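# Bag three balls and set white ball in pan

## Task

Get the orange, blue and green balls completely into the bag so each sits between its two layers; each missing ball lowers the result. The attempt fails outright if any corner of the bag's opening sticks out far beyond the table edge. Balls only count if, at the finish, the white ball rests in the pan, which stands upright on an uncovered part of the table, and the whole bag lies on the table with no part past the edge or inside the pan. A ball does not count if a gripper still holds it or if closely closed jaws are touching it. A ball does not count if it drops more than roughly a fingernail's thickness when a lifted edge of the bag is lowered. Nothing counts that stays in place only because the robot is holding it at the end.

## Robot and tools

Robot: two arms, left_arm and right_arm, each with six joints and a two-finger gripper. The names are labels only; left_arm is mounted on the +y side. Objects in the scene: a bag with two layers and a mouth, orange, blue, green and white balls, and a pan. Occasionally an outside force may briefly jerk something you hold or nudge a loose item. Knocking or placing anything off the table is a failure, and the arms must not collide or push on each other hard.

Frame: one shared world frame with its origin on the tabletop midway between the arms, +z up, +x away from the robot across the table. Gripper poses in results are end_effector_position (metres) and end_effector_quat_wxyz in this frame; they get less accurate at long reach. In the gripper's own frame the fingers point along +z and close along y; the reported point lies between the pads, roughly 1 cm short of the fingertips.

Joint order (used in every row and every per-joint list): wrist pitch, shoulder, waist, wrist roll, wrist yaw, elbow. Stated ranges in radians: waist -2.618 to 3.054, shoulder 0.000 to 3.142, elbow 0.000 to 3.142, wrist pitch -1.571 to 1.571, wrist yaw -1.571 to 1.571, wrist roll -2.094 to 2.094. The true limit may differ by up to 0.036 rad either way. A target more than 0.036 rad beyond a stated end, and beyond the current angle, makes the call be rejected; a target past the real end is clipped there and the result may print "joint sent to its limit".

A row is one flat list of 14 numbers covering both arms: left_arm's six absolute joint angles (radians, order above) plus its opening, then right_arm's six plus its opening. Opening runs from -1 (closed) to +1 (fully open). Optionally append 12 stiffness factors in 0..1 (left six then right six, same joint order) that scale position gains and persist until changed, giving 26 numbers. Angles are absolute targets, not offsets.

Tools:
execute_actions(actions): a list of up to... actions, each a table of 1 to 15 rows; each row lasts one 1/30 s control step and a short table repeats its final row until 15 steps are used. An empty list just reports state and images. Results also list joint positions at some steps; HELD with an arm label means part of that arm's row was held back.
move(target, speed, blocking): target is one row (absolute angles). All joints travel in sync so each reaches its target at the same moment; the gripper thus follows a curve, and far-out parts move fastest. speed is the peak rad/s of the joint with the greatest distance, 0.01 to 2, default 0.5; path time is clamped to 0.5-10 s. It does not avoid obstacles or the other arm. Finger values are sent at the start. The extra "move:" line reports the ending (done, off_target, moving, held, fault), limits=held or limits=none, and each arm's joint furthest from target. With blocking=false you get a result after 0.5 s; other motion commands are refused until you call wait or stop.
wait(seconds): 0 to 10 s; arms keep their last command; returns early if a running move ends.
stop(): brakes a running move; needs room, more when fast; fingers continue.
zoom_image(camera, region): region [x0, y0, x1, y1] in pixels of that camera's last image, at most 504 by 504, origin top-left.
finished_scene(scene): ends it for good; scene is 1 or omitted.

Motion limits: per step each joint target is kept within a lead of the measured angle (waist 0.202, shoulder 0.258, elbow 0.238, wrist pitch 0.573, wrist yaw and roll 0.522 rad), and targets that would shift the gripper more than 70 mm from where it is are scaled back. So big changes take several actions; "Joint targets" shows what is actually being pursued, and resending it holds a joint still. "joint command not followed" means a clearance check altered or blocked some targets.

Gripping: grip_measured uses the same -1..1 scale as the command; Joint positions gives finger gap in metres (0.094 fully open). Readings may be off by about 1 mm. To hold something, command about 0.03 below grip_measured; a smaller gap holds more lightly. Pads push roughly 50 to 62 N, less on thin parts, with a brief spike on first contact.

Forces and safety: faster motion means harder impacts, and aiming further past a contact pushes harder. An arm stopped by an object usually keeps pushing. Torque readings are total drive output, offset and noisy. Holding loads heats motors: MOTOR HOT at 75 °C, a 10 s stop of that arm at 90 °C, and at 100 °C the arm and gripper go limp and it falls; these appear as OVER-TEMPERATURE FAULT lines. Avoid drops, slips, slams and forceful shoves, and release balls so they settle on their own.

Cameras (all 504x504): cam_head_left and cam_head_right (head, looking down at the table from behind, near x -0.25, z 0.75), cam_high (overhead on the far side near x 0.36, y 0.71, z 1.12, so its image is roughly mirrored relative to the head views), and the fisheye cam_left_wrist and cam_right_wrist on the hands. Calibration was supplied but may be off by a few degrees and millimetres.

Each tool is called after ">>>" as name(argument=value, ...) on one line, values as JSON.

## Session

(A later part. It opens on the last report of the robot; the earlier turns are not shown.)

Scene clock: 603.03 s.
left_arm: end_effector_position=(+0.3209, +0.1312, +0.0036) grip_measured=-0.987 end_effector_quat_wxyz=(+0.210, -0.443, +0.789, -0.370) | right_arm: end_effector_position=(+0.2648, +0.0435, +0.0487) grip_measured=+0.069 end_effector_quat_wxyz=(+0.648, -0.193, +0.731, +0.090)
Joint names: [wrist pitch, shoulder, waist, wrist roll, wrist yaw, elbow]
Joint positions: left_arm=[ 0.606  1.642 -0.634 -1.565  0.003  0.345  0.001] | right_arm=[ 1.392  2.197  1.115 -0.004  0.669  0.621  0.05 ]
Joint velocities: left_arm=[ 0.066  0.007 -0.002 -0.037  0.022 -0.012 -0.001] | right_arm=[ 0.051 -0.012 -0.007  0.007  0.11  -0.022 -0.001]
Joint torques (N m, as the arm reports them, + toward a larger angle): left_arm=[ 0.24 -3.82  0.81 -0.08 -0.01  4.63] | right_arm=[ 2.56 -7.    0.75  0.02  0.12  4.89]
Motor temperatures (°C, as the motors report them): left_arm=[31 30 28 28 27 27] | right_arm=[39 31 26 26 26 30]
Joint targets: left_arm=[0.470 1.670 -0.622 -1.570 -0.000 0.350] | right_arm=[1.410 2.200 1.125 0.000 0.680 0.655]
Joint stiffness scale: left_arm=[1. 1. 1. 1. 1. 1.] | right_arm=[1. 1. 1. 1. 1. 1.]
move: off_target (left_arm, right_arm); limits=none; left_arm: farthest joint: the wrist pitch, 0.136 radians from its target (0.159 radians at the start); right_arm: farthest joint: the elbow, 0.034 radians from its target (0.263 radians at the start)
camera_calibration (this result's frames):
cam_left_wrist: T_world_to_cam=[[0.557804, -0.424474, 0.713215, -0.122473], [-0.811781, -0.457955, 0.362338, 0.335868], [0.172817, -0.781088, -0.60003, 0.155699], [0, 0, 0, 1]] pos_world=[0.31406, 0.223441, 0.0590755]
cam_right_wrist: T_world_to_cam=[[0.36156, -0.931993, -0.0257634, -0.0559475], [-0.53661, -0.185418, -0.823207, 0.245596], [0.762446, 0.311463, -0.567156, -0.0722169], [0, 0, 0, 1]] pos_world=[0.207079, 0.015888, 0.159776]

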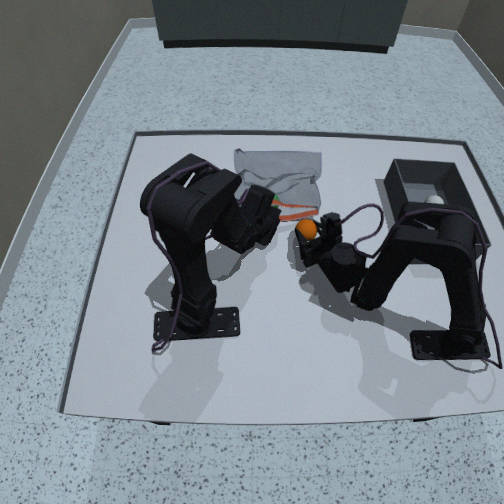

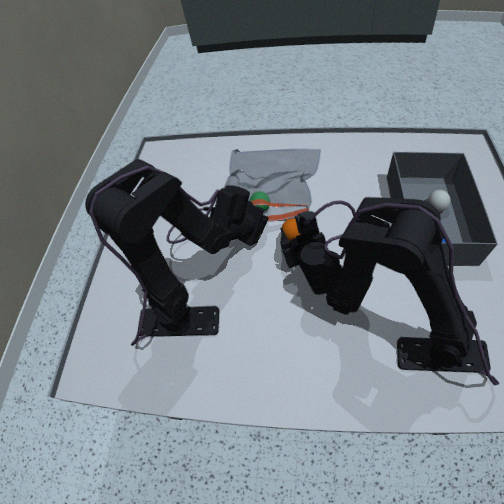

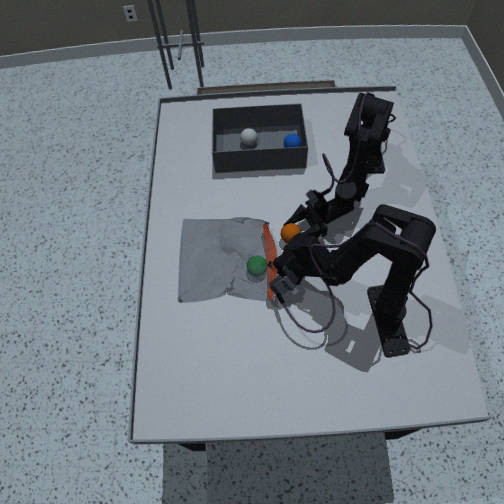

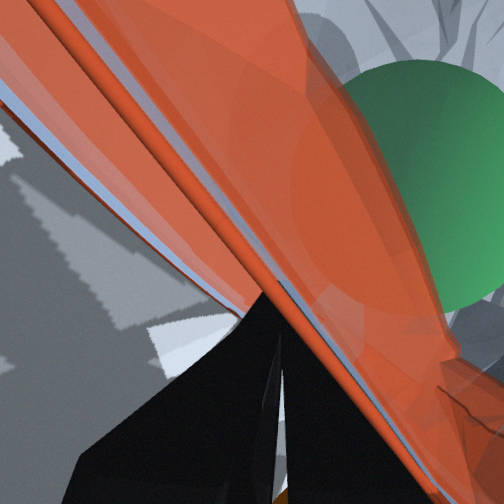

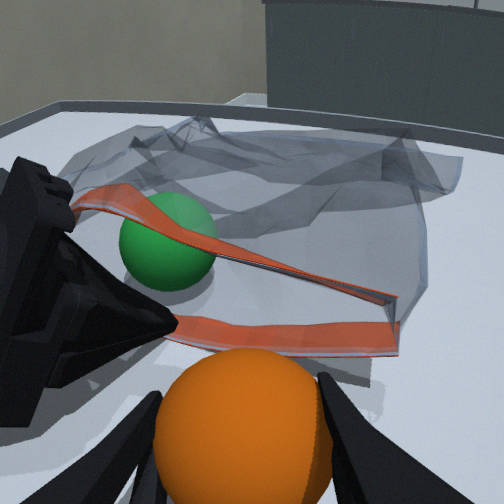

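>>> move(target=[0.42,1.67,-0.622,-1.57,0,0.35,-1,1.235,2.31,0.997,0,0.68,0.915,0.06], speed=0.12)

Scene clock: 613.70 s.
left_arm: end_effector_position=(+0.3212, +0.1310, +0.0032) grip_measured=-0.987 end_effector_quat_wxyz=(+0.208, -0.444, +0.790, -0.368) | right_arm: end_effector_position=(+0.3303, +0.0580, +0.0405) grip_measured=+0.069 end_effector_quat_wxyz=(+0.651, -0.156, +0.741, +0.055)
Joint names: [wrist pitch, shoulder, waist, wrist roll, wrist yaw, elbow]
Joint positions: left_arm=[ 0.592  1.642 -0.634 -1.565  0.003  0.352  0.001] | right_arm=[ 1.241  2.308  1.012 -0.004  0.67   0.879  0.05 ]
Joint velocities: left_arm=[-0.007 -0.002  0.002  0.066  0.022 -0.002  0.001] | right_arm=[-0.022 -0.007 -0.007  0.022 -0.007  0.007 -0.   ]
Joint torques (N m, as the arm reports them, + toward a larger angle): left_arm=[-0.11 -3.79  0.81 -0.07  0.    4.12] | right_arm=[ 2.3  -8.45 -1.    0.02  0.14  5.64]
Motor temperatures (°C, as the motors report them): left_arm=[30 30 28 28 27 27] | right_arm=[39 31 26 26 26 30]
Joint targets: left_arm=[0.420 1.670 -0.622 -1.570 0.000 0.350] | right_arm=[1.235 2.310 0.997 -0.000 0.680 0.915]
Joint stiffness scale: left_arm=[1. 1. 1. 1. 1. 1.] | right_arm=[1. 1. 1. 1. 1. 1.]
move: off_target (left_arm, right_arm); limits=none; left_arm: farthest joint: the wrist pitch, 0.172 radians from its target (0.186 radians at the start); right_arm: farthest joint: the elbow, 0.036 radians from its target (0.294 radians at the start)
camera_calibration (this result's frames):
cam_left_wrist: T_world_to_cam=[[0.562199, -0.426674, 0.708436, -0.123543], [-0.809471, -0.45935, 0.365724, 0.335652], [0.169375, -0.779068, -0.603627, 0.156052], [0, 0, 0, 1]] pos_world=[0.314726, 0.223044, 0.058964]
cam_right_wrist: T_world_to_cam=[[0.263397, -0.964419, -0.0227479, -0.0321606], [-0.554957, -0.132194, -0.821308, 0.279538], [0.789079, 0.228954, -0.570031, -0.13522], [0, 0, 0, 1]] pos_world=[0.270302, 0.0368963, 0.151776]

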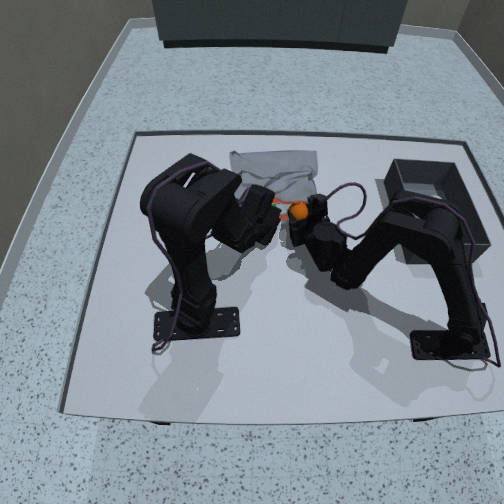

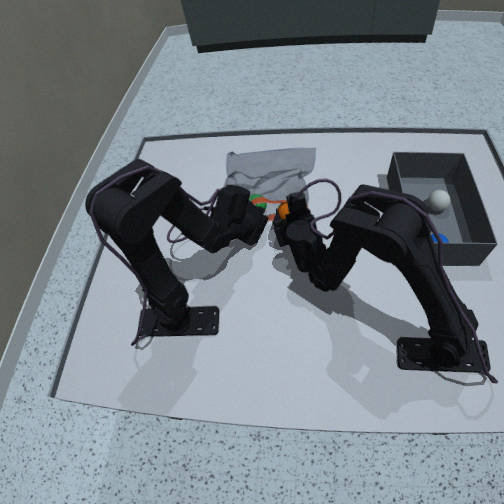

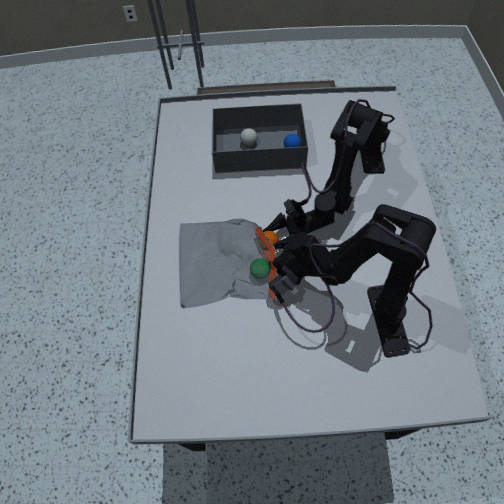

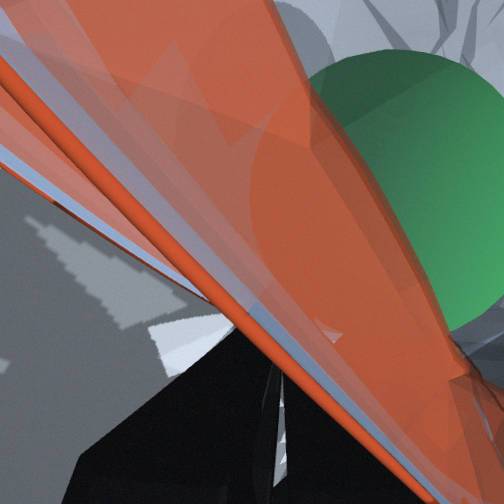

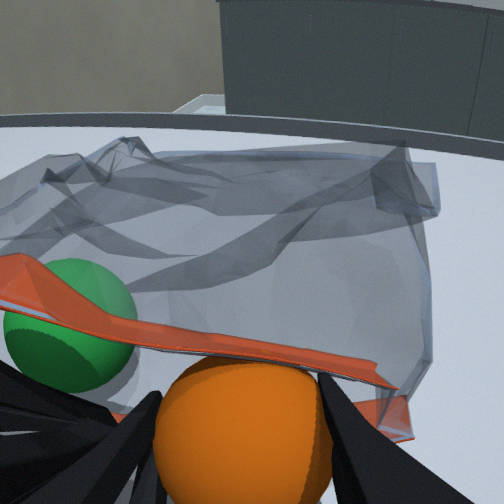

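>>> move(target=[0.42,1.67,-0.622,-1.57,0,0.35,-1,1.235,2.33,0.997,0,0.68,0.915,0.06], speed=0.05)

>>> move(target=[0.42,1.67,-0.622,-1.57,0,0.35,-1,1.13,2.415,0.957,0,0.68,1.12,0.06], speed=0.1)

Scene clock: 624.60 s.
left_arm: end_effector_position=(+0.3212, +0.1310, +0.0033) grip_measured=-0.987 end_effector_quat_wxyz=(+0.208, -0.444, +0.790, -0.368) | right_arm: end_effector_position=(+0.3301, +0.0576, +0.0374) grip_measured=+0.069 end_effector_quat_wxyz=(+0.651, -0.156, +0.741, +0.055)
Joint names: [wrist pitch, shoulder, waist, wrist roll, wrist yaw, elbow]
Joint positions: left_arm=[ 0.592  1.642 -0.634 -1.565  0.003  0.352  0.001] | right_arm=[ 1.251  2.319  1.012 -0.004  0.67   0.879  0.05 ]
Joint velocities: left_arm=[ 0.051 -0.022  0.002  0.022  0.007  0.002 -0.   ] | right_arm=[-0.022 -0.017 -0.012  0.007  0.051  0.022 -0.001]
Joint torques (N m, as the arm reports them, + toward a larger angle): left_arm=[-0.11 -3.85  0.8  -0.07 -0.01  4.1 ] | right_arm=[ 2.18 -7.79 -0.98  0.02  0.13  5.58]
Motor temperatures (°C, as the motors report them): left_arm=[29 30 28 28 27 27] | right_arm=[38 31 26 26 26 30]
Joint targets: left_arm=[0.420 1.670 -0.622 -1.570 -0.000 0.350] | right_arm=[1.235 2.330 0.997 0.000 0.680 0.915]
Joint stiffness scale: left_arm=[1. 1. 1. 1. 1. 1.] | right_arm=[1. 1. 1. 1. 1. 1.]
move: off_target (left_arm, right_arm); limits=none; left_arm: farthest joint: the wrist pitch, 0.172 radians from its target (0.172 radians at the start); right_arm: farthest joint: the elbow, 0.036 radians from its target (0.036 radians at the start)
camera_calibration (this result's frames):
cam_left_wrist: T_world_to_cam=[[0.561968, -0.426535, 0.708703, -0.12361], [-0.809591, -0.459278, 0.365549, 0.335655], [0.169572, -0.779187, -0.603418, 0.156057], [0, 0, 0, 1]] pos_world=[0.314745, 0.223033, 0.0590715]
cam_right_wrist: T_world_to_cam=[[0.263032, -0.964526, -0.0224464, -0.0324802], [-0.555135, -0.132278, -0.821175, 0.276882], [0.789075, 0.228456, -0.570235, -0.136644], [0, 0, 0, 1]] pos_world=[0.270072, 0.0365145, 0.148721]

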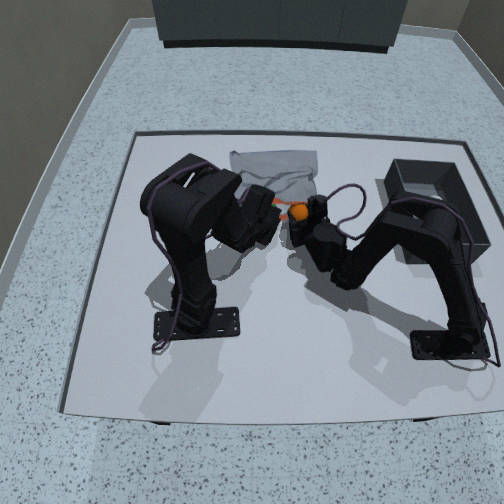

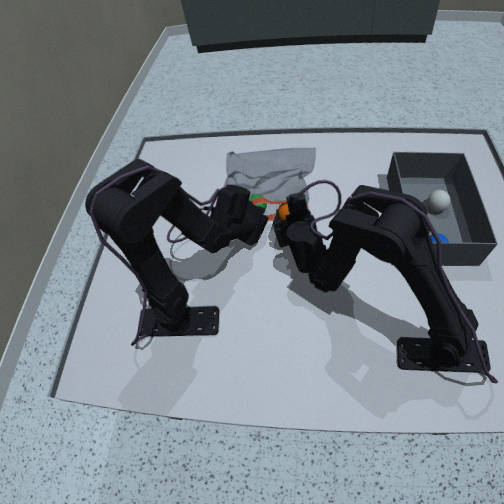

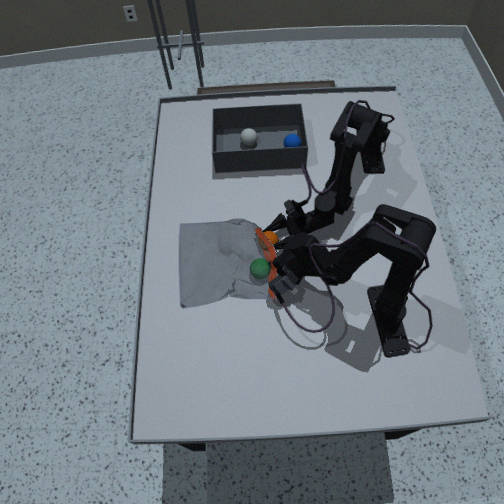

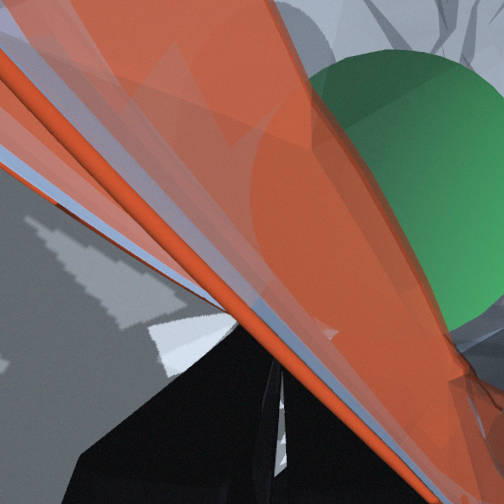

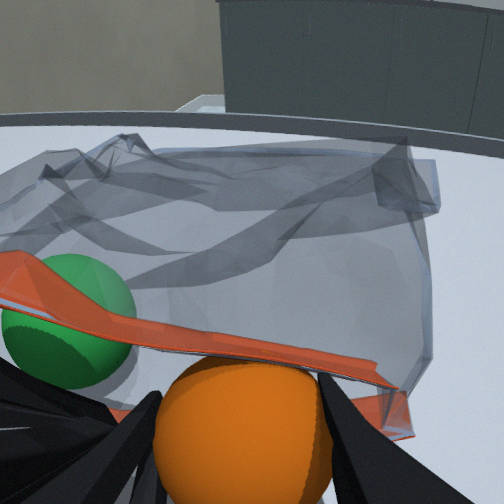

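Scene clock: 627.27 s.
left_arm: end_effector_position=(+0.3215, +0.1314, +0.0034) grip_measured=-0.987 end_effector_quat_wxyz=(+0.208, -0.445, +0.790, -0.368) | right_arm: end_effector_position=(+0.3676, +0.0792, +0.0387) grip_measured=+0.069 end_effector_quat_wxyz=(+0.659, -0.135, +0.738, +0.050)
Joint names: [wrist pitch, shoulder, waist, wrist roll, wrist yaw, elbow]
Joint positions: left_arm=[ 0.592  1.642 -0.633 -1.567  0.002  0.352  0.001] | right_arm=[ 1.163  2.406  0.978 -0.003  0.674  1.081  0.05 ]
Joint velocities: left_arm=[ 0.022  0.007  0.007  0.022 -0.022 -0.002 -0.001] | right_arm=[ 0.007 -0.007 -0.002 -0.007  0.037  0.022 -0.001]
Joint torques (N m, as the arm reports them, + toward a larger angle): left_arm=[-0.11 -3.84  0.73 -0.06 -0.01  4.12] | right_arm=[ 1.98 -8.91 -1.39  0.    0.09  6.27]
Motor temperatures (°C, as the motors report them): left_arm=[29 30 28 28 27 27] | right_arm=[38 31 26 26 26 31]
Joint targets: left_arm=[0.420 1.670 -0.622 -1.570 0.000 0.350] | right_arm=[1.130 2.415 0.957 -0.000 0.680 1.120]
Joint stiffness scale: left_arm=[1. 1. 1. 1. 1. 1.] | right_arm=[1. 1. 1. 1. 1. 1.]
move: off_target (left_arm, right_arm); limits=none; left_arm: farthest joint: the wrist pitch, 0.172 radians from its target (0.172 radians at the start); right_arm: farthest joint: the elbow, 0.039 radians from its target (0.241 radians at the start)
camera_calibration (this result's frames):
cam_left_wrist: T_world_to_cam=[[0.563547, -0.424299, 0.708791, -0.124402], [-0.808135, -0.461051, 0.366537, 0.335773], [0.171267, -0.77936, -0.602715, 0.15585], [0, 0, 0, 1]] pos_world=[0.314764, 0.223488, 0.0590348]
cam_right_wrist: T_world_to_cam=[[0.227252, -0.973012, -0.0400595, -0.00697525], [-0.546345, -0.0933336, -0.832344, 0.295716], [0.806141, 0.211038, -0.55281, -0.176033], [0, 0, 0, 1]] pos_world=[0.305056, 0.0579629, 0.148546]

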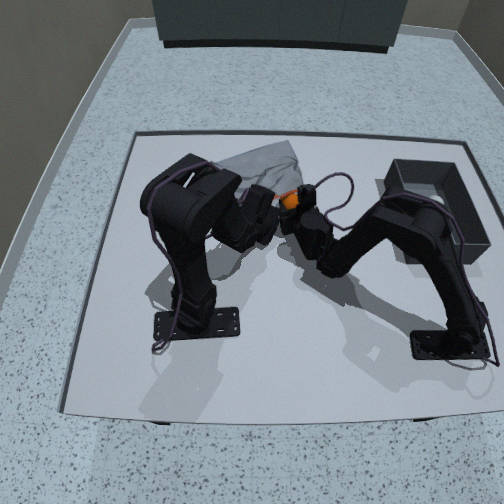

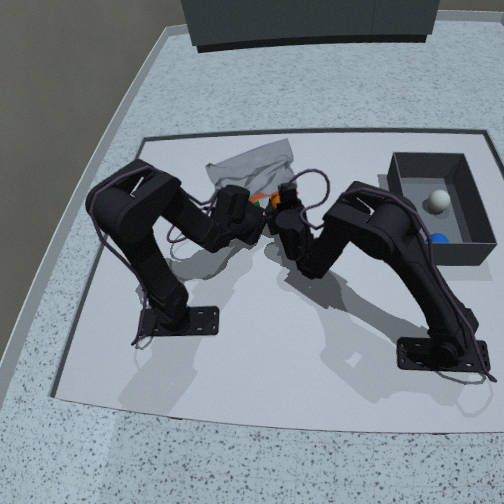

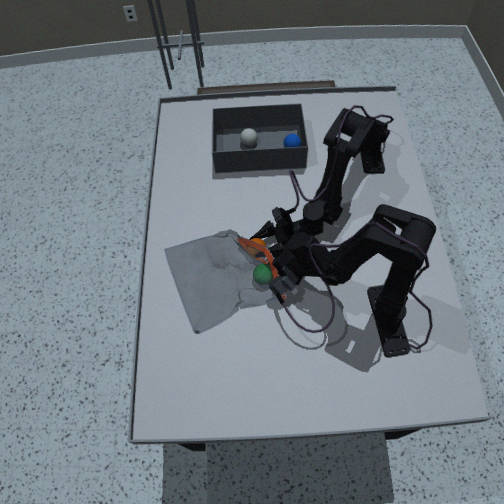

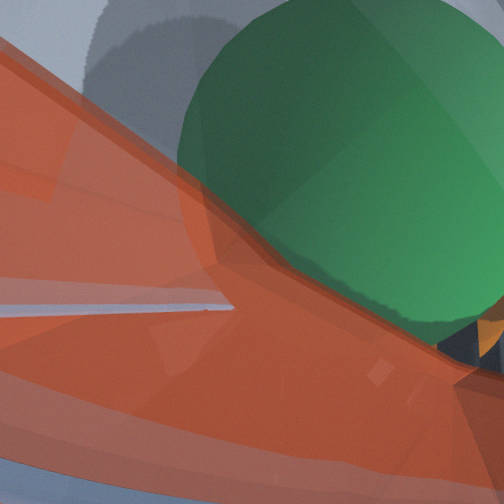

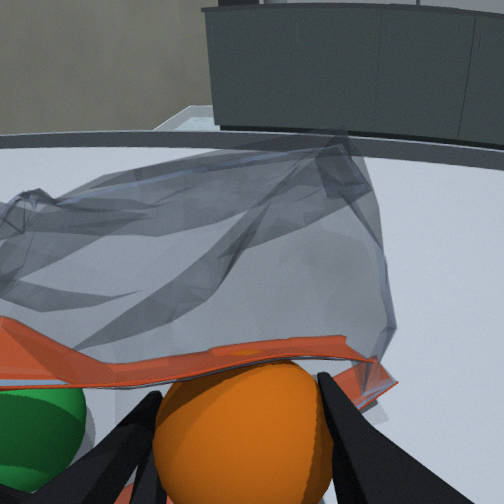

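>>> move(target=[0.42,1.67,-0.622,-1.57,0,0.35,-1,1.33,2.08,0.76,0,0,0.56,0.06], speed=0.3)

>>> execute_actions(actions=[[[0.393,1.66,-0.622,-1.57,0,0.37,-0.79,1.33,2.08,0.76,0,0,0.56,0.06]],[[0.367,1.65,-0.622,-1.57,0,0.39,-0.57,1.33,2.08,0.76,0,0,0.56,0.06]],[[0.34,1.64,-0.622,-1.57,0,0.41,-0.36,1.33,2.08,0.76,0,0,0.56,0.06]],[[0.313,1.63,-0.622,-1.57,0,0.43,-0.15,1.33,2.08,0.76,0,0,0.56,0.06]]])

Scene clock: 641.67 s.
left_arm: end_effector_position=(+0.3215, +0.1315, +0.0033) grip_measured=-0.987 end_effector_quat_wxyz=(+0.208, -0.445, +0.790, -0.367) | right_arm: end_effector_position=(+0.3085, +0.0215, +0.0519) grip_measured=+0.069 end_effector_quat_wxyz=(+0.588, -0.276, +0.727, +0.220)
Joint names: [wrist pitch, shoulder, waist, wrist roll, wrist yaw, elbow]
Joint positions: left_arm=[ 0.591  1.642 -0.633 -1.567  0.001  0.352  0.001] | right_arm=[ 1.309  2.103  0.771 -0.003  0.008  0.581  0.05 ]
Joint velocities: left_arm=[ 0.007  0.017 -0.007  0.007 -0.007  0.017  0.   ] | right_arm=[-0.007 -0.027 -0.027 -0.051 -0.007  0.002 -0.   ]
Joint torques (N m, as the arm reports them, + toward a larger angle): left_arm=[-0.1  -3.81  0.69 -0.05  0.01  4.13] | right_arm=[ 2.74 -8.65 -0.73  0.01 -0.09  1.71]
Motor temperatures (°C, as the motors report them): left_arm=[29 29 28 28 27 27] | right_arm=[37 32 27 26 26 31]
Joint targets: left_arm=[0.420 1.670 -0.622 -1.570 0.000 0.350] | right_arm=[1.330 2.080 0.760 0.000 0.000 0.560]
Joint stiffness scale: left_arm=[1. 1. 1. 1. 1. 1.] | right_arm=[1. 1. 1. 1. 1. 1.]
move: off_target (left_arm, right_arm); limits=none; left_arm: farthest joint: the wrist pitch, 0.171 radians from its target (0.172 radians at the start); right_arm: farthest joint: the shoulder, 0.023 radians from its target (0.326 radians at the start)
camera_calibration (this result's frames):
cam_left_wrist: T_world_to_cam=[[0.563848, -0.424407, 0.708487, -0.124379], [-0.807838, -0.461749, 0.366313, 0.335879], [0.171677, -0.778888, -0.603209, 0.155726], [0, 0, 0, 1]] pos_world=[0.314732, 0.223598, 0.0590194]
cam_right_wrist: T_world_to_cam=[[0.61481, -0.776993, -0.135241, -0.167977], [-0.556121, -0.30551, -0.772912, 0.273531], [0.55923, 0.550405, -0.619933, -0.0364917], [0, 0, 0, 1]] pos_world=[0.275797, -0.026865, 0.166076]

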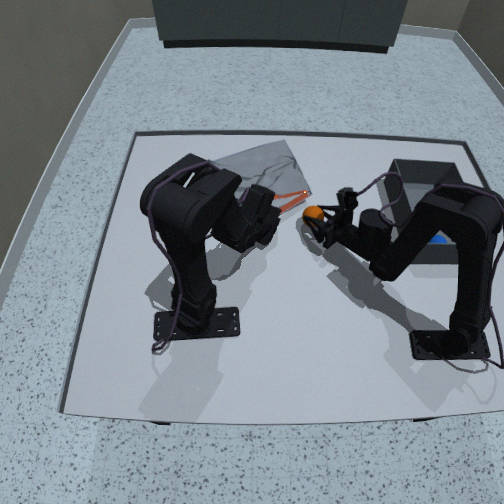

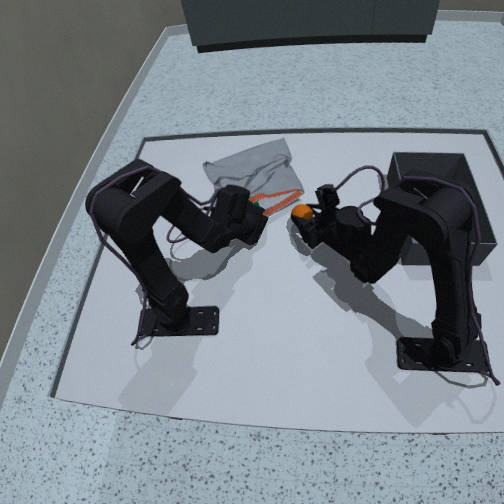

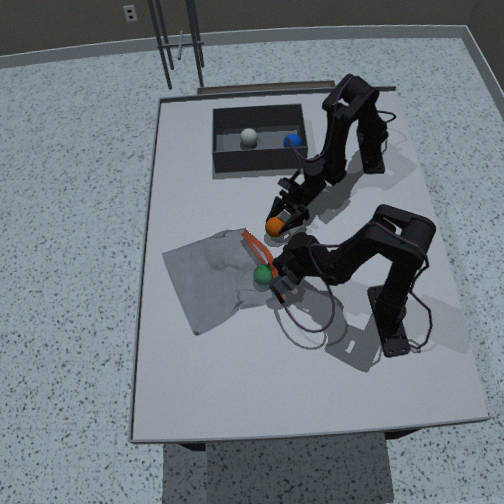

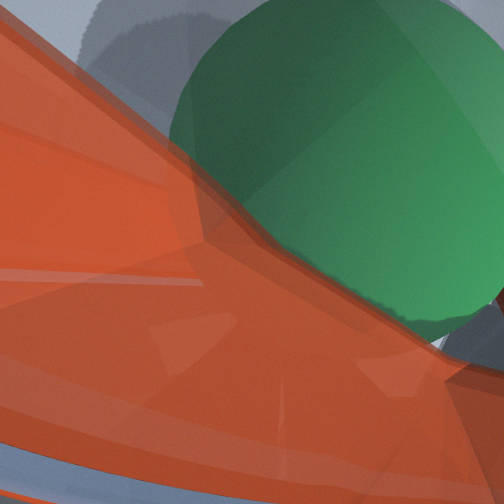

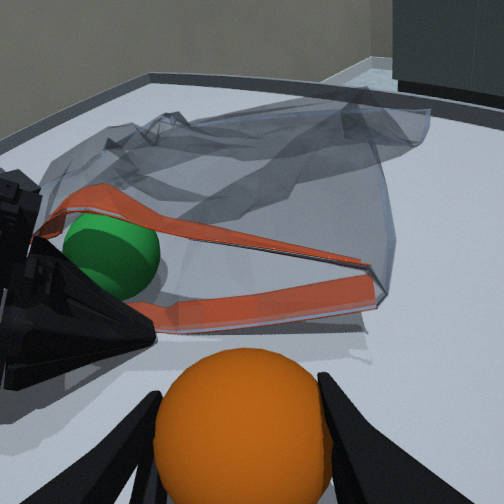

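Scene clock: 643.67 s.
left_arm: end_effector_position=(+0.3351, +0.1234, +0.0183) grip_measured=-0.154 end_effector_quat_wxyz=(+0.208, -0.445, +0.790, -0.367) | right_arm: end_effector_position=(+0.3084, +0.0216, +0.0520) grip_measured=+0.069 end_effector_quat_wxyz=(+0.588, -0.277, +0.727, +0.221)
Joint names: [wrist pitch, shoulder, waist, wrist roll, wrist yaw, elbow]
Joint positions: left_arm=[ 0.48   1.615 -0.633 -1.567  0.001  0.435  0.04 ] | right_arm=[ 1.31   2.103  0.771 -0.003  0.008  0.581  0.05 ]
Joint velocities: left_arm=[ 0.007 -0.002  0.002 -0.007 -0.022  0.012  0.001] | right_arm=[ 0.022 -0.017  0.017 -0.007  0.037 -0.007  0.001]
Joint torques (N m, as the arm reports them, + toward a larger angle): left_arm=[-0.05 -5.32  0.7  -0.05  0.    4.32] | right_arm=[ 2.74 -8.65 -0.72  0.   -0.08  1.7 ]
Motor temperatures (°C, as the motors report them): left_arm=[29 29 28 28 27 27] | right_arm=[38 32 27 26 26 31]
Joint targets: left_arm=[0.313 1.630 -0.622 -1.570 0.000 0.430] | right_arm=[1.330 2.080 0.760 0.000 0.000 0.560]
Joint stiffness scale: left_arm=[1. 1. 1. 1. 1. 1.] | right_arm=[1. 1. 1. 1. 1. 1.]
Step readings (joint positions; steps 1 to 15: 1st action; 16 to 30: 2nd action; 31 to 45: 3rd action; 46 to 60: 4th action):
0: left_arm=[0.591 1.642 -0.633 -1.567 0.001 0.352] | right_arm=[1.309 2.103 0.771 -0.003 0.008 0.581]
1: left_arm=[0.592 1.641 -0.633 -1.567 0.001 0.356] | right_arm=[1.309 2.103 0.771 -0.003 0.008 0.581]
2: left_arm=[0.584 1.641 -0.633 -1.567 0.001 0.364] | right_arm=[1.310 2.103 0.771 -0.003 0.008 0.581]
4: left_arm=[0.575 1.641 -0.633 -1.567 0.001 0.370] | right_arm=[1.310 2.103 0.771 -0.003 0.008 0.581]
8: left_arm=[0.573 1.641 -0.633 -1.567 0.001 0.372] | right_arm=[1.310 2.103 0.771 -0.003 0.008 0.581]
15: left_arm=[0.573 1.641 -0.633 -1.567 0.001 0.372] | right_arm=[1.310 2.103 0.771 -0.003 0.008 0.581]
16: left_arm=[0.573 1.638 -0.633 -1.567 0.001 0.375] | right_arm=[1.310 2.103 0.771 -0.003 0.008 0.581]
17: left_arm=[0.563 1.635 -0.633 -1.567 0.001 0.383] | right_arm=[1.310 2.103 0.771 -0.003 0.008 0.581]
19: left_arm=[0.551 1.634 -0.633 -1.567 0.001 0.390] | right_arm=[1.310 2.103 0.771 -0.003 0.008 0.581]
23: left_arm=[0.544 1.633 -0.633 -1.567 0.001 0.393] | right_arm=[1.310 2.103 0.771 -0.003 0.008 0.581]
30: left_arm=[0.543 1.633 -0.633 -1.567 0.001 0.393] | right_arm=[1.310 2.103 0.771 -0.003 0.008 0.581]
31: left_arm=[0.543 1.630 -0.633 -1.567 0.001 0.397] | right_arm=[1.310 2.103 0.771 -0.003 0.008 0.581]
32: left_arm=[0.532 1.627 -0.633 -1.567 0.001 0.405] | right_arm=[1.310 2.103 0.771 -0.003 0.008 0.581]
34: left_arm=[0.520 1.625 -0.633 -1.567 0.001 0.411] | right_arm=[1.310 2.103 0.771 -0.003 0.008 0.581]
38: left_arm=[0.513 1.624 -0.633 -1.567 0.001 0.414] | right_arm=[1.310 2.103 0.771 -0.003 0.008 0.581]
45: left_arm=[0.512 1.624 -0.633 -1.567 0.001 0.414] | right_arm=[1.310 2.103 0.771 -0.003 0.008 0.581]
46: left_arm=[0.512 1.622 -0.633 -1.567 0.001 0.418] | right_arm=[1.310 2.103 0.771 -0.003 0.008 0.581]
47: left_arm=[0.500 1.618 -0.633 -1.567 0.001 0.425] | right_arm=[1.310 2.103 0.771 -0.003 0.008 0.581]
49: left_arm=[0.488 1.617 -0.633 -1.567 0.001 0.431] | right_arm=[1.310 2.103 0.771 -0.003 0.008 0.581]
53: left_arm=[0.482 1.616 -0.633 -1.567 0.001 0.434] | right_arm=[1.310 2.103 0.771 -0.003 0.008 0.581]
60: Joint positions above
camera_calibration (this result's frames):
cam_left_wrist: T_world_to_cam=[[0.565006, -0.425101, 0.707147, -0.146402], [-0.807238, -0.462109, 0.367181, 0.337418], [0.17069, -0.778296, -0.604252, 0.156385], [0, 0, 0, 1]] pos_world=[0.328401, 0.215402, 0.0741307]
cam_right_wrist: T_world_to_cam=[[0.615413, -0.776484, -0.135423, -0.168016], [-0.555756, -0.305635, -0.773125, 0.273497], [0.558929, 0.551054, -0.619628, -0.036393], [0, 0, 0, 1]] pos_world=[0.275738, -0.0268167, 0.166144]

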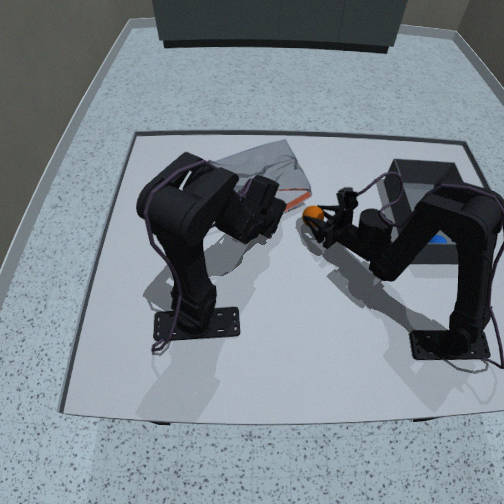

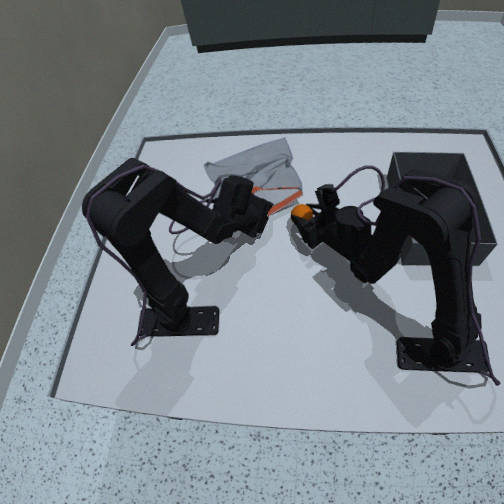

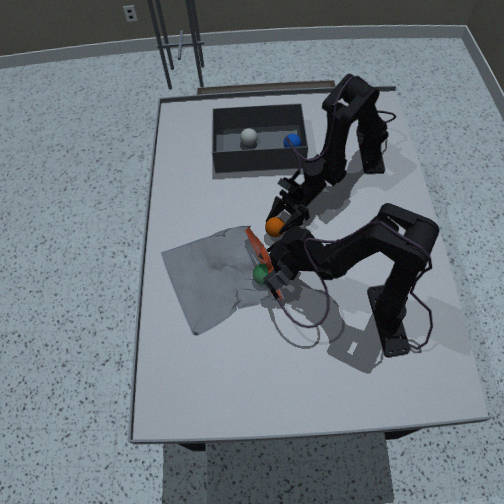

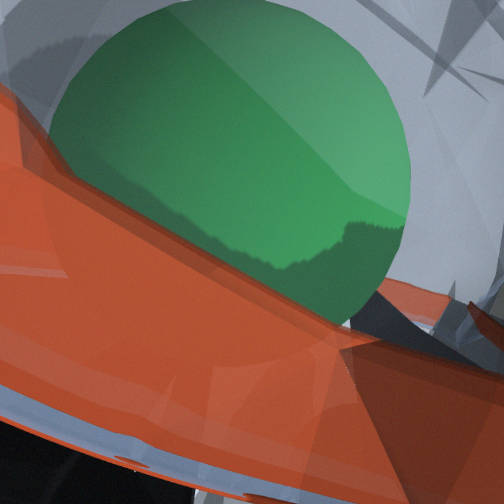

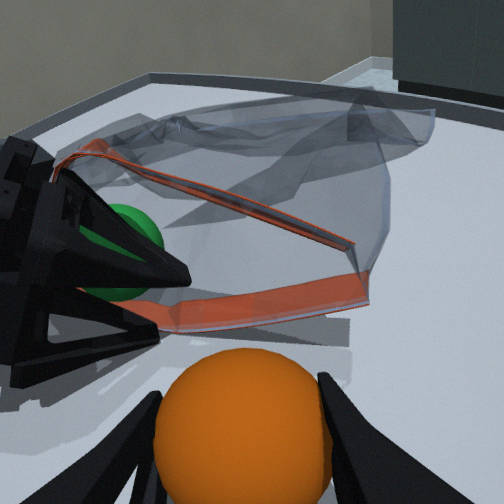

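>>> execute_actions(actions=[[[0.287,1.62,-0.622,-1.57,0,0.448,0.06,1.33,2.08,0.76,0,0,0.56,0.06]],[[0.26,1.612,-0.622,-1.57,0,0.466,0.28,1.33,2.08,0.76,0,0,0.56,0.06]],[[0.235,1.605,-0.622,-1.57,0,0.485,0.49,1.33,2.08,0.76,0,0,0.56,0.06]],[[0.21,1.598,-0.622,-1.57,0,0.504,0.70,1.33,2.08,0.76,0,0,0.56,0.06]],[[0.185,1.592,-0.622,-1.57,0,0.523,0.92,1.33,2.08,0.76,0,0,0.56,0.06]]])

Scene clock: 651.87 s.
left_arm: end_effector_position=(+0.3481, +0.1155, +0.0376) grip_measured=+0.916 end_effector_quat_wxyz=(+0.206, -0.446, +0.791, -0.364) | right_arm: end_effector_position=(+0.3084, +0.0216, +0.0520) grip_measured=+0.069 end_effector_quat_wxyz=(+0.588, -0.277, +0.727, +0.221)
Joint names: [wrist pitch, shoulder, waist, wrist roll, wrist yaw, elbow]
Joint positions: left_arm=[ 0.348  1.585 -0.633 -1.568  0.002  0.53   0.09 ] | right_arm=[ 1.31   2.103  0.771 -0.003  0.008  0.581  0.05 ]
Joint velocities: left_arm=[-0.007  0.027  0.002  0.066  0.007  0.002 -0.001] | right_arm=[-0.037  0.007 -0.002 -0.051  0.007  0.007 -0.001]
Joint torques (N m, as the arm reports them, + toward a larger angle): left_arm=[-0.03 -6.28  0.72 -0.05 -0.01  4.69] | right_arm=[ 2.74 -8.65 -0.72  0.01 -0.08  1.7 ]
Motor temperatures (°C, as the motors report them): left_arm=[28 29 28 28 27 27] | right_arm=[38 32 26 26 26 30]
Joint targets: left_arm=[0.185 1.592 -0.622 -1.570 -0.000 0.523] | right_arm=[1.330 2.080 0.760 0.000 -0.000 0.560]
Joint stiffness scale: left_arm=[1. 1. 1. 1. 1. 1.] | right_arm=[1. 1. 1. 1. 1. 1.]
Step readings (joint positions; steps 1 to 15: 1st action; 16 to 30: 2nd action; 31 to 45: 3rd action; 46 to 60: 4th action; 61 to 75: 5th action):
0: left_arm=[0.480 1.615 -0.633 -1.567 0.001 0.435] | right_arm=[1.310 2.103 0.771 -0.003 0.008 0.581]
1: left_arm=[0.481 1.613 -0.633 -1.567 0.001 0.438] | right_arm=[1.310 2.103 0.771 -0.003 0.008 0.581]
2: left_arm=[0.470 1.610 -0.633 -1.567 0.001 0.445] | right_arm=[1.310 2.103 0.771 -0.003 0.008 0.581]
4: left_arm=[0.460 1.609 -0.633 -1.567 0.001 0.451] | right_arm=[1.310 2.103 0.771 -0.003 0.008 0.581]
8: left_arm=[0.454 1.608 -0.633 -1.567 0.001 0.453] | right_arm=[1.310 2.103 0.771 -0.003 0.008 0.581]
15: left_arm=[0.453 1.608 -0.633 -1.567 0.001 0.453] | right_arm=[1.310 2.103 0.771 -0.003 0.008 0.581]
16: left_arm=[0.454 1.606 -0.633 -1.568 0.001 0.457] | right_arm=[1.310 2.103 0.771 -0.003 0.008 0.581]
17: left_arm=[0.443 1.603 -0.633 -1.568 0.001 0.464] | right_arm=[1.310 2.103 0.771 -0.003 0.008 0.581]
19: left_arm=[0.433 1.602 -0.633 -1.568 0.001 0.470] | right_arm=[1.310 2.103 0.771 -0.003 0.008 0.581]
23: left_arm=[0.428 1.602 -0.633 -1.568 0.001 0.472] | right_arm=[1.310 2.103 0.771 -0.003 0.008 0.581]
30: left_arm=[0.427 1.602 -0.633 -1.568 0.001 0.472] | right_arm=[1.310 2.103 0.771 -0.003 0.008 0.581]
31: left_arm=[0.427 1.599 -0.633 -1.568 0.001 0.476] | right_arm=[1.310 2.103 0.771 -0.003 0.008 0.581]
32: left_arm=[0.416 1.596 -0.633 -1.568 0.001 0.483] | right_arm=[1.310 2.103 0.771 -0.003 0.008 0.581]
34: left_arm=[0.406 1.596 -0.633 -1.568 0.001 0.489] | right_arm=[1.310 2.103 0.771 -0.003 0.008 0.581]
38: left_arm=[0.401 1.596 -0.633 -1.568 0.001 0.491] | right_arm=[1.310 2.103 0.771 -0.003 0.008 0.581]
45: left_arm=[0.400 1.596 -0.633 -1.568 0.001 0.492] | right_arm=[1.310 2.103 0.771 -0.003 0.008 0.581]
46: left_arm=[0.401 1.594 -0.633 -1.568 0.002 0.495] | right_arm=[1.310 2.103 0.771 -0.003 0.008 0.581]
47: left_arm=[0.390 1.590 -0.633 -1.568 0.002 0.502] | right_arm=[1.310 2.103 0.771 -0.003 0.008 0.581]
49: left_arm=[0.380 1.590 -0.633 -1.568 0.002 0.507] | right_arm=[1.310 2.103 0.771 -0.003 0.008 0.581]
53: left_arm=[0.375 1.590 -0.633 -1.568 0.002 0.510] | right_arm=[1.310 2.103 0.771 -0.003 0.008 0.581]
60: left_arm=[0.374 1.590 -0.633 -1.568 0.002 0.510] | right_arm=[1.310 2.103 0.771 -0.003 0.008 0.581]
61: left_arm=[0.375 1.588 -0.633 -1.568 0.002 0.514] | right_arm=[1.310 2.103 0.771 -0.003 0.008 0.581]
62: left_arm=[0.363 1.585 -0.633 -1.568 0.002 0.522] | right_arm=[1.310 2.103 0.771 -0.003 0.008 0.581]
64: left_arm=[0.354 1.585 -0.633 -1.568 0.002 0.527] | right_arm=[1.310 2.103 0.771 -0.003 0.008 0.581]
68: left_arm=[0.349 1.585 -0.633 -1.568 0.002 0.529] | right_arm=[1.310 2.103 0.771 -0.003 0.008 0.581]
75: Joint positions above
camera_calibration (this result's frames):
cam_left_wrist: T_world_to_cam=[[0.569103, -0.427152, 0.702612, -0.17176], [-0.805105, -0.463134, 0.370559, 0.336449], [0.167118, -0.776562, -0.607473, 0.160845], [0, 0, 0, 1]] pos_world=[0.341746, 0.20736, 0.0937158]
cam_right_wrist: T_world_to_cam=[[0.615413, -0.776484, -0.135423, -0.168016], [-0.555756, -0.305635, -0.773125, 0.273497], [0.558929, 0.551054, -0.619628, -0.036393], [0, 0, 0, 1]] pos_world=[0.275738, -0.0268167, 0.166144]

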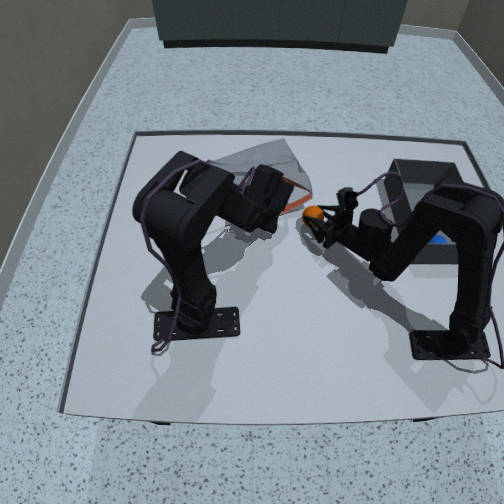

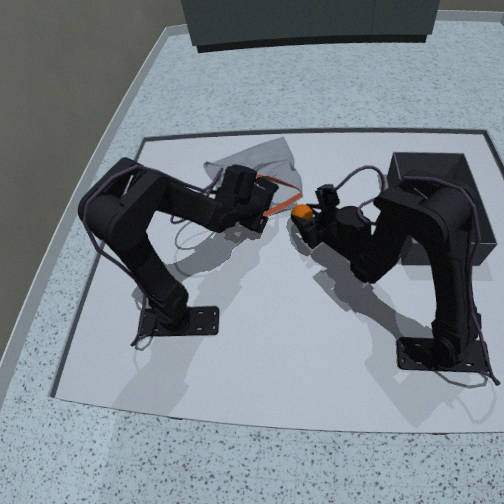

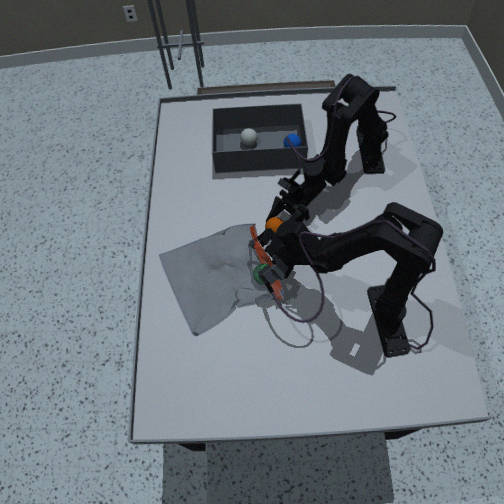

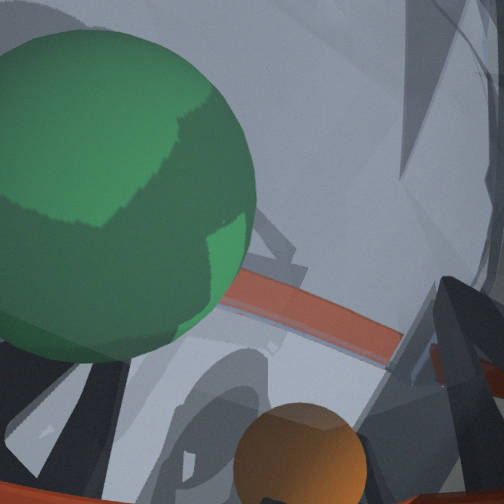

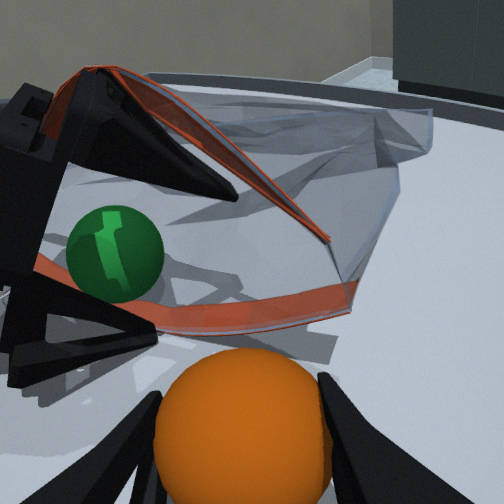

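>>> move(target=[0.185,1.592,-0.622,-1.57,0,0.523,0.92,1.16,2.235,0.795,0,0,0.902,0.06], speed=0.15)

Scene clock: 661.97 s.
left_arm: end_effector_position=(+0.3481, +0.1155, +0.0377) grip_measured=+0.917 end_effector_quat_wxyz=(+0.206, -0.446, +0.791, -0.364) | right_arm: end_effector_position=(+0.3524, +0.0698, +0.0485) grip_measured=+0.069 end_effector_quat_wxyz=(+0.590, -0.280, +0.723, +0.226)
Joint names: [wrist pitch, shoulder, waist, wrist roll, wrist yaw, elbow]
Joint positions: left_arm=[ 0.348  1.584 -0.633 -1.568  0.002  0.53   0.09 ] | right_arm=[ 1.164  2.234  0.783 -0.003  0.007  0.866  0.05 ]
Joint velocities: left_arm=[-0.037  0.002 -0.022 -0.037  0.022 -0.012 -0.   ] | right_arm=[ 0.022  0.007  0.002 -0.007 -0.007 -0.002  0.   ]
Joint torques (N m, as the arm reports them, + toward a larger angle): left_arm=[-0.03 -6.21  0.69 -0.05 -0.01  4.64] | right_arm=[ 2.47 -8.38  0.85  0.01 -0.07  6.01]
Motor temperatures (°C, as the motors report them): left_arm=[28 30 28 28 27 27] | right_arm=[39 32 26 26 26 30]
Joint targets: left_arm=[0.185 1.592 -0.622 -1.570 -0.000 0.523] | right_arm=[1.160 2.235 0.795 -0.000 0.000 0.902]
Joint stiffness scale: left_arm=[1. 1. 1. 1. 1. 1.] | right_arm=[1. 1. 1. 1. 1. 1.]
move: off_target (left_arm, right_arm); limits=none; left_arm: farthest joint: the wrist pitch, 0.163 radians from its target (0.163 radians at the start); right_arm: farthest joint: the elbow, 0.036 radians from its target (0.321 radians at the start)
camera_calibration (this result's frames):
cam_left_wrist: T_world_to_cam=[[0.569103, -0.427152, 0.702612, -0.171786], [-0.805105, -0.463134, 0.370559, 0.33641], [0.167118, -0.776562, -0.607473, 0.160903], [0, 0, 0, 1]] pos_world=[0.341719, 0.207375, 0.0937832]
cam_right_wrist: T_world_to_cam=[[0.625927, -0.767938, -0.135969, -0.162409], [-0.54733, -0.308357, -0.77804, 0.307442], [0.555559, 0.561416, -0.613324, -0.0896415], [0, 0, 0, 1]] pos_world=[0.31973, 0.0204082, 0.16214]

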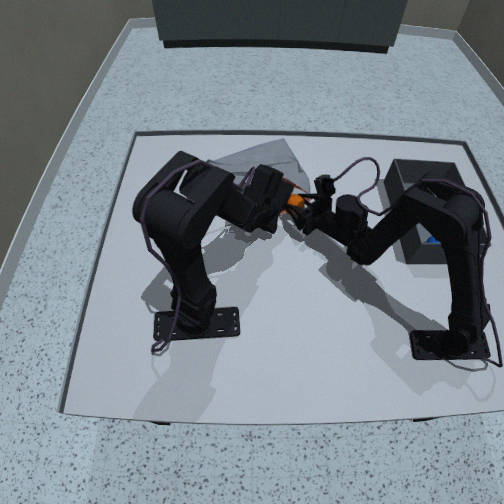

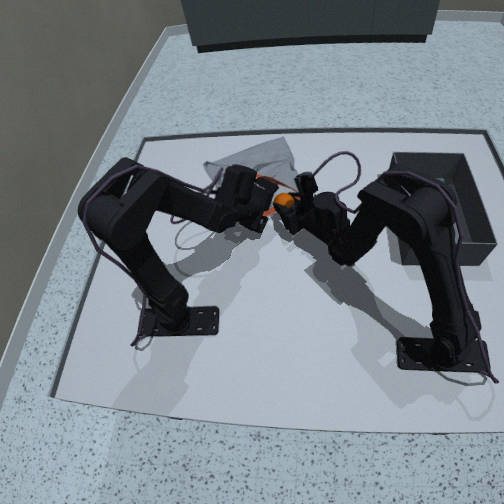

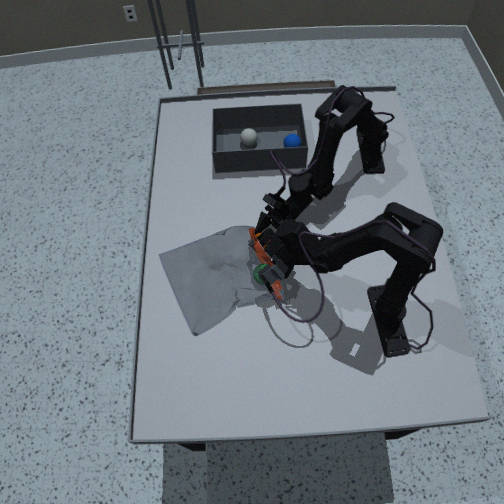

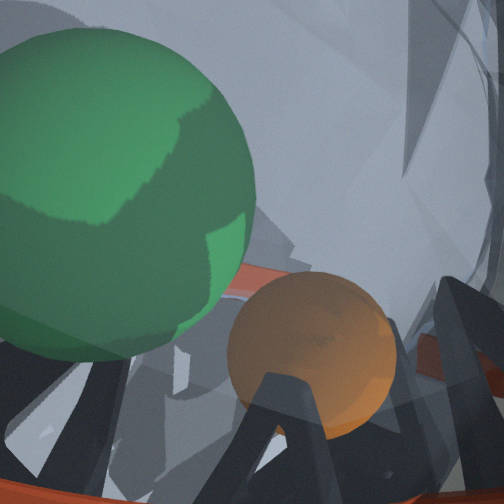

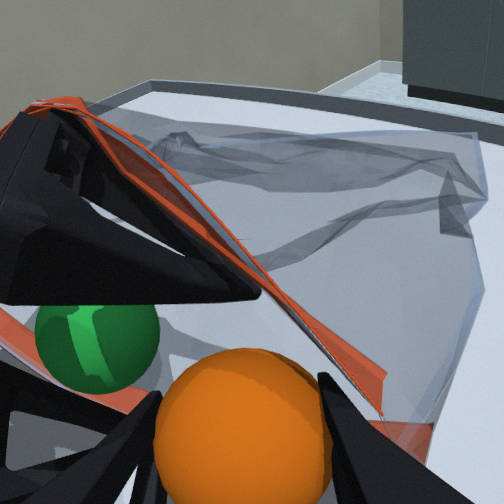

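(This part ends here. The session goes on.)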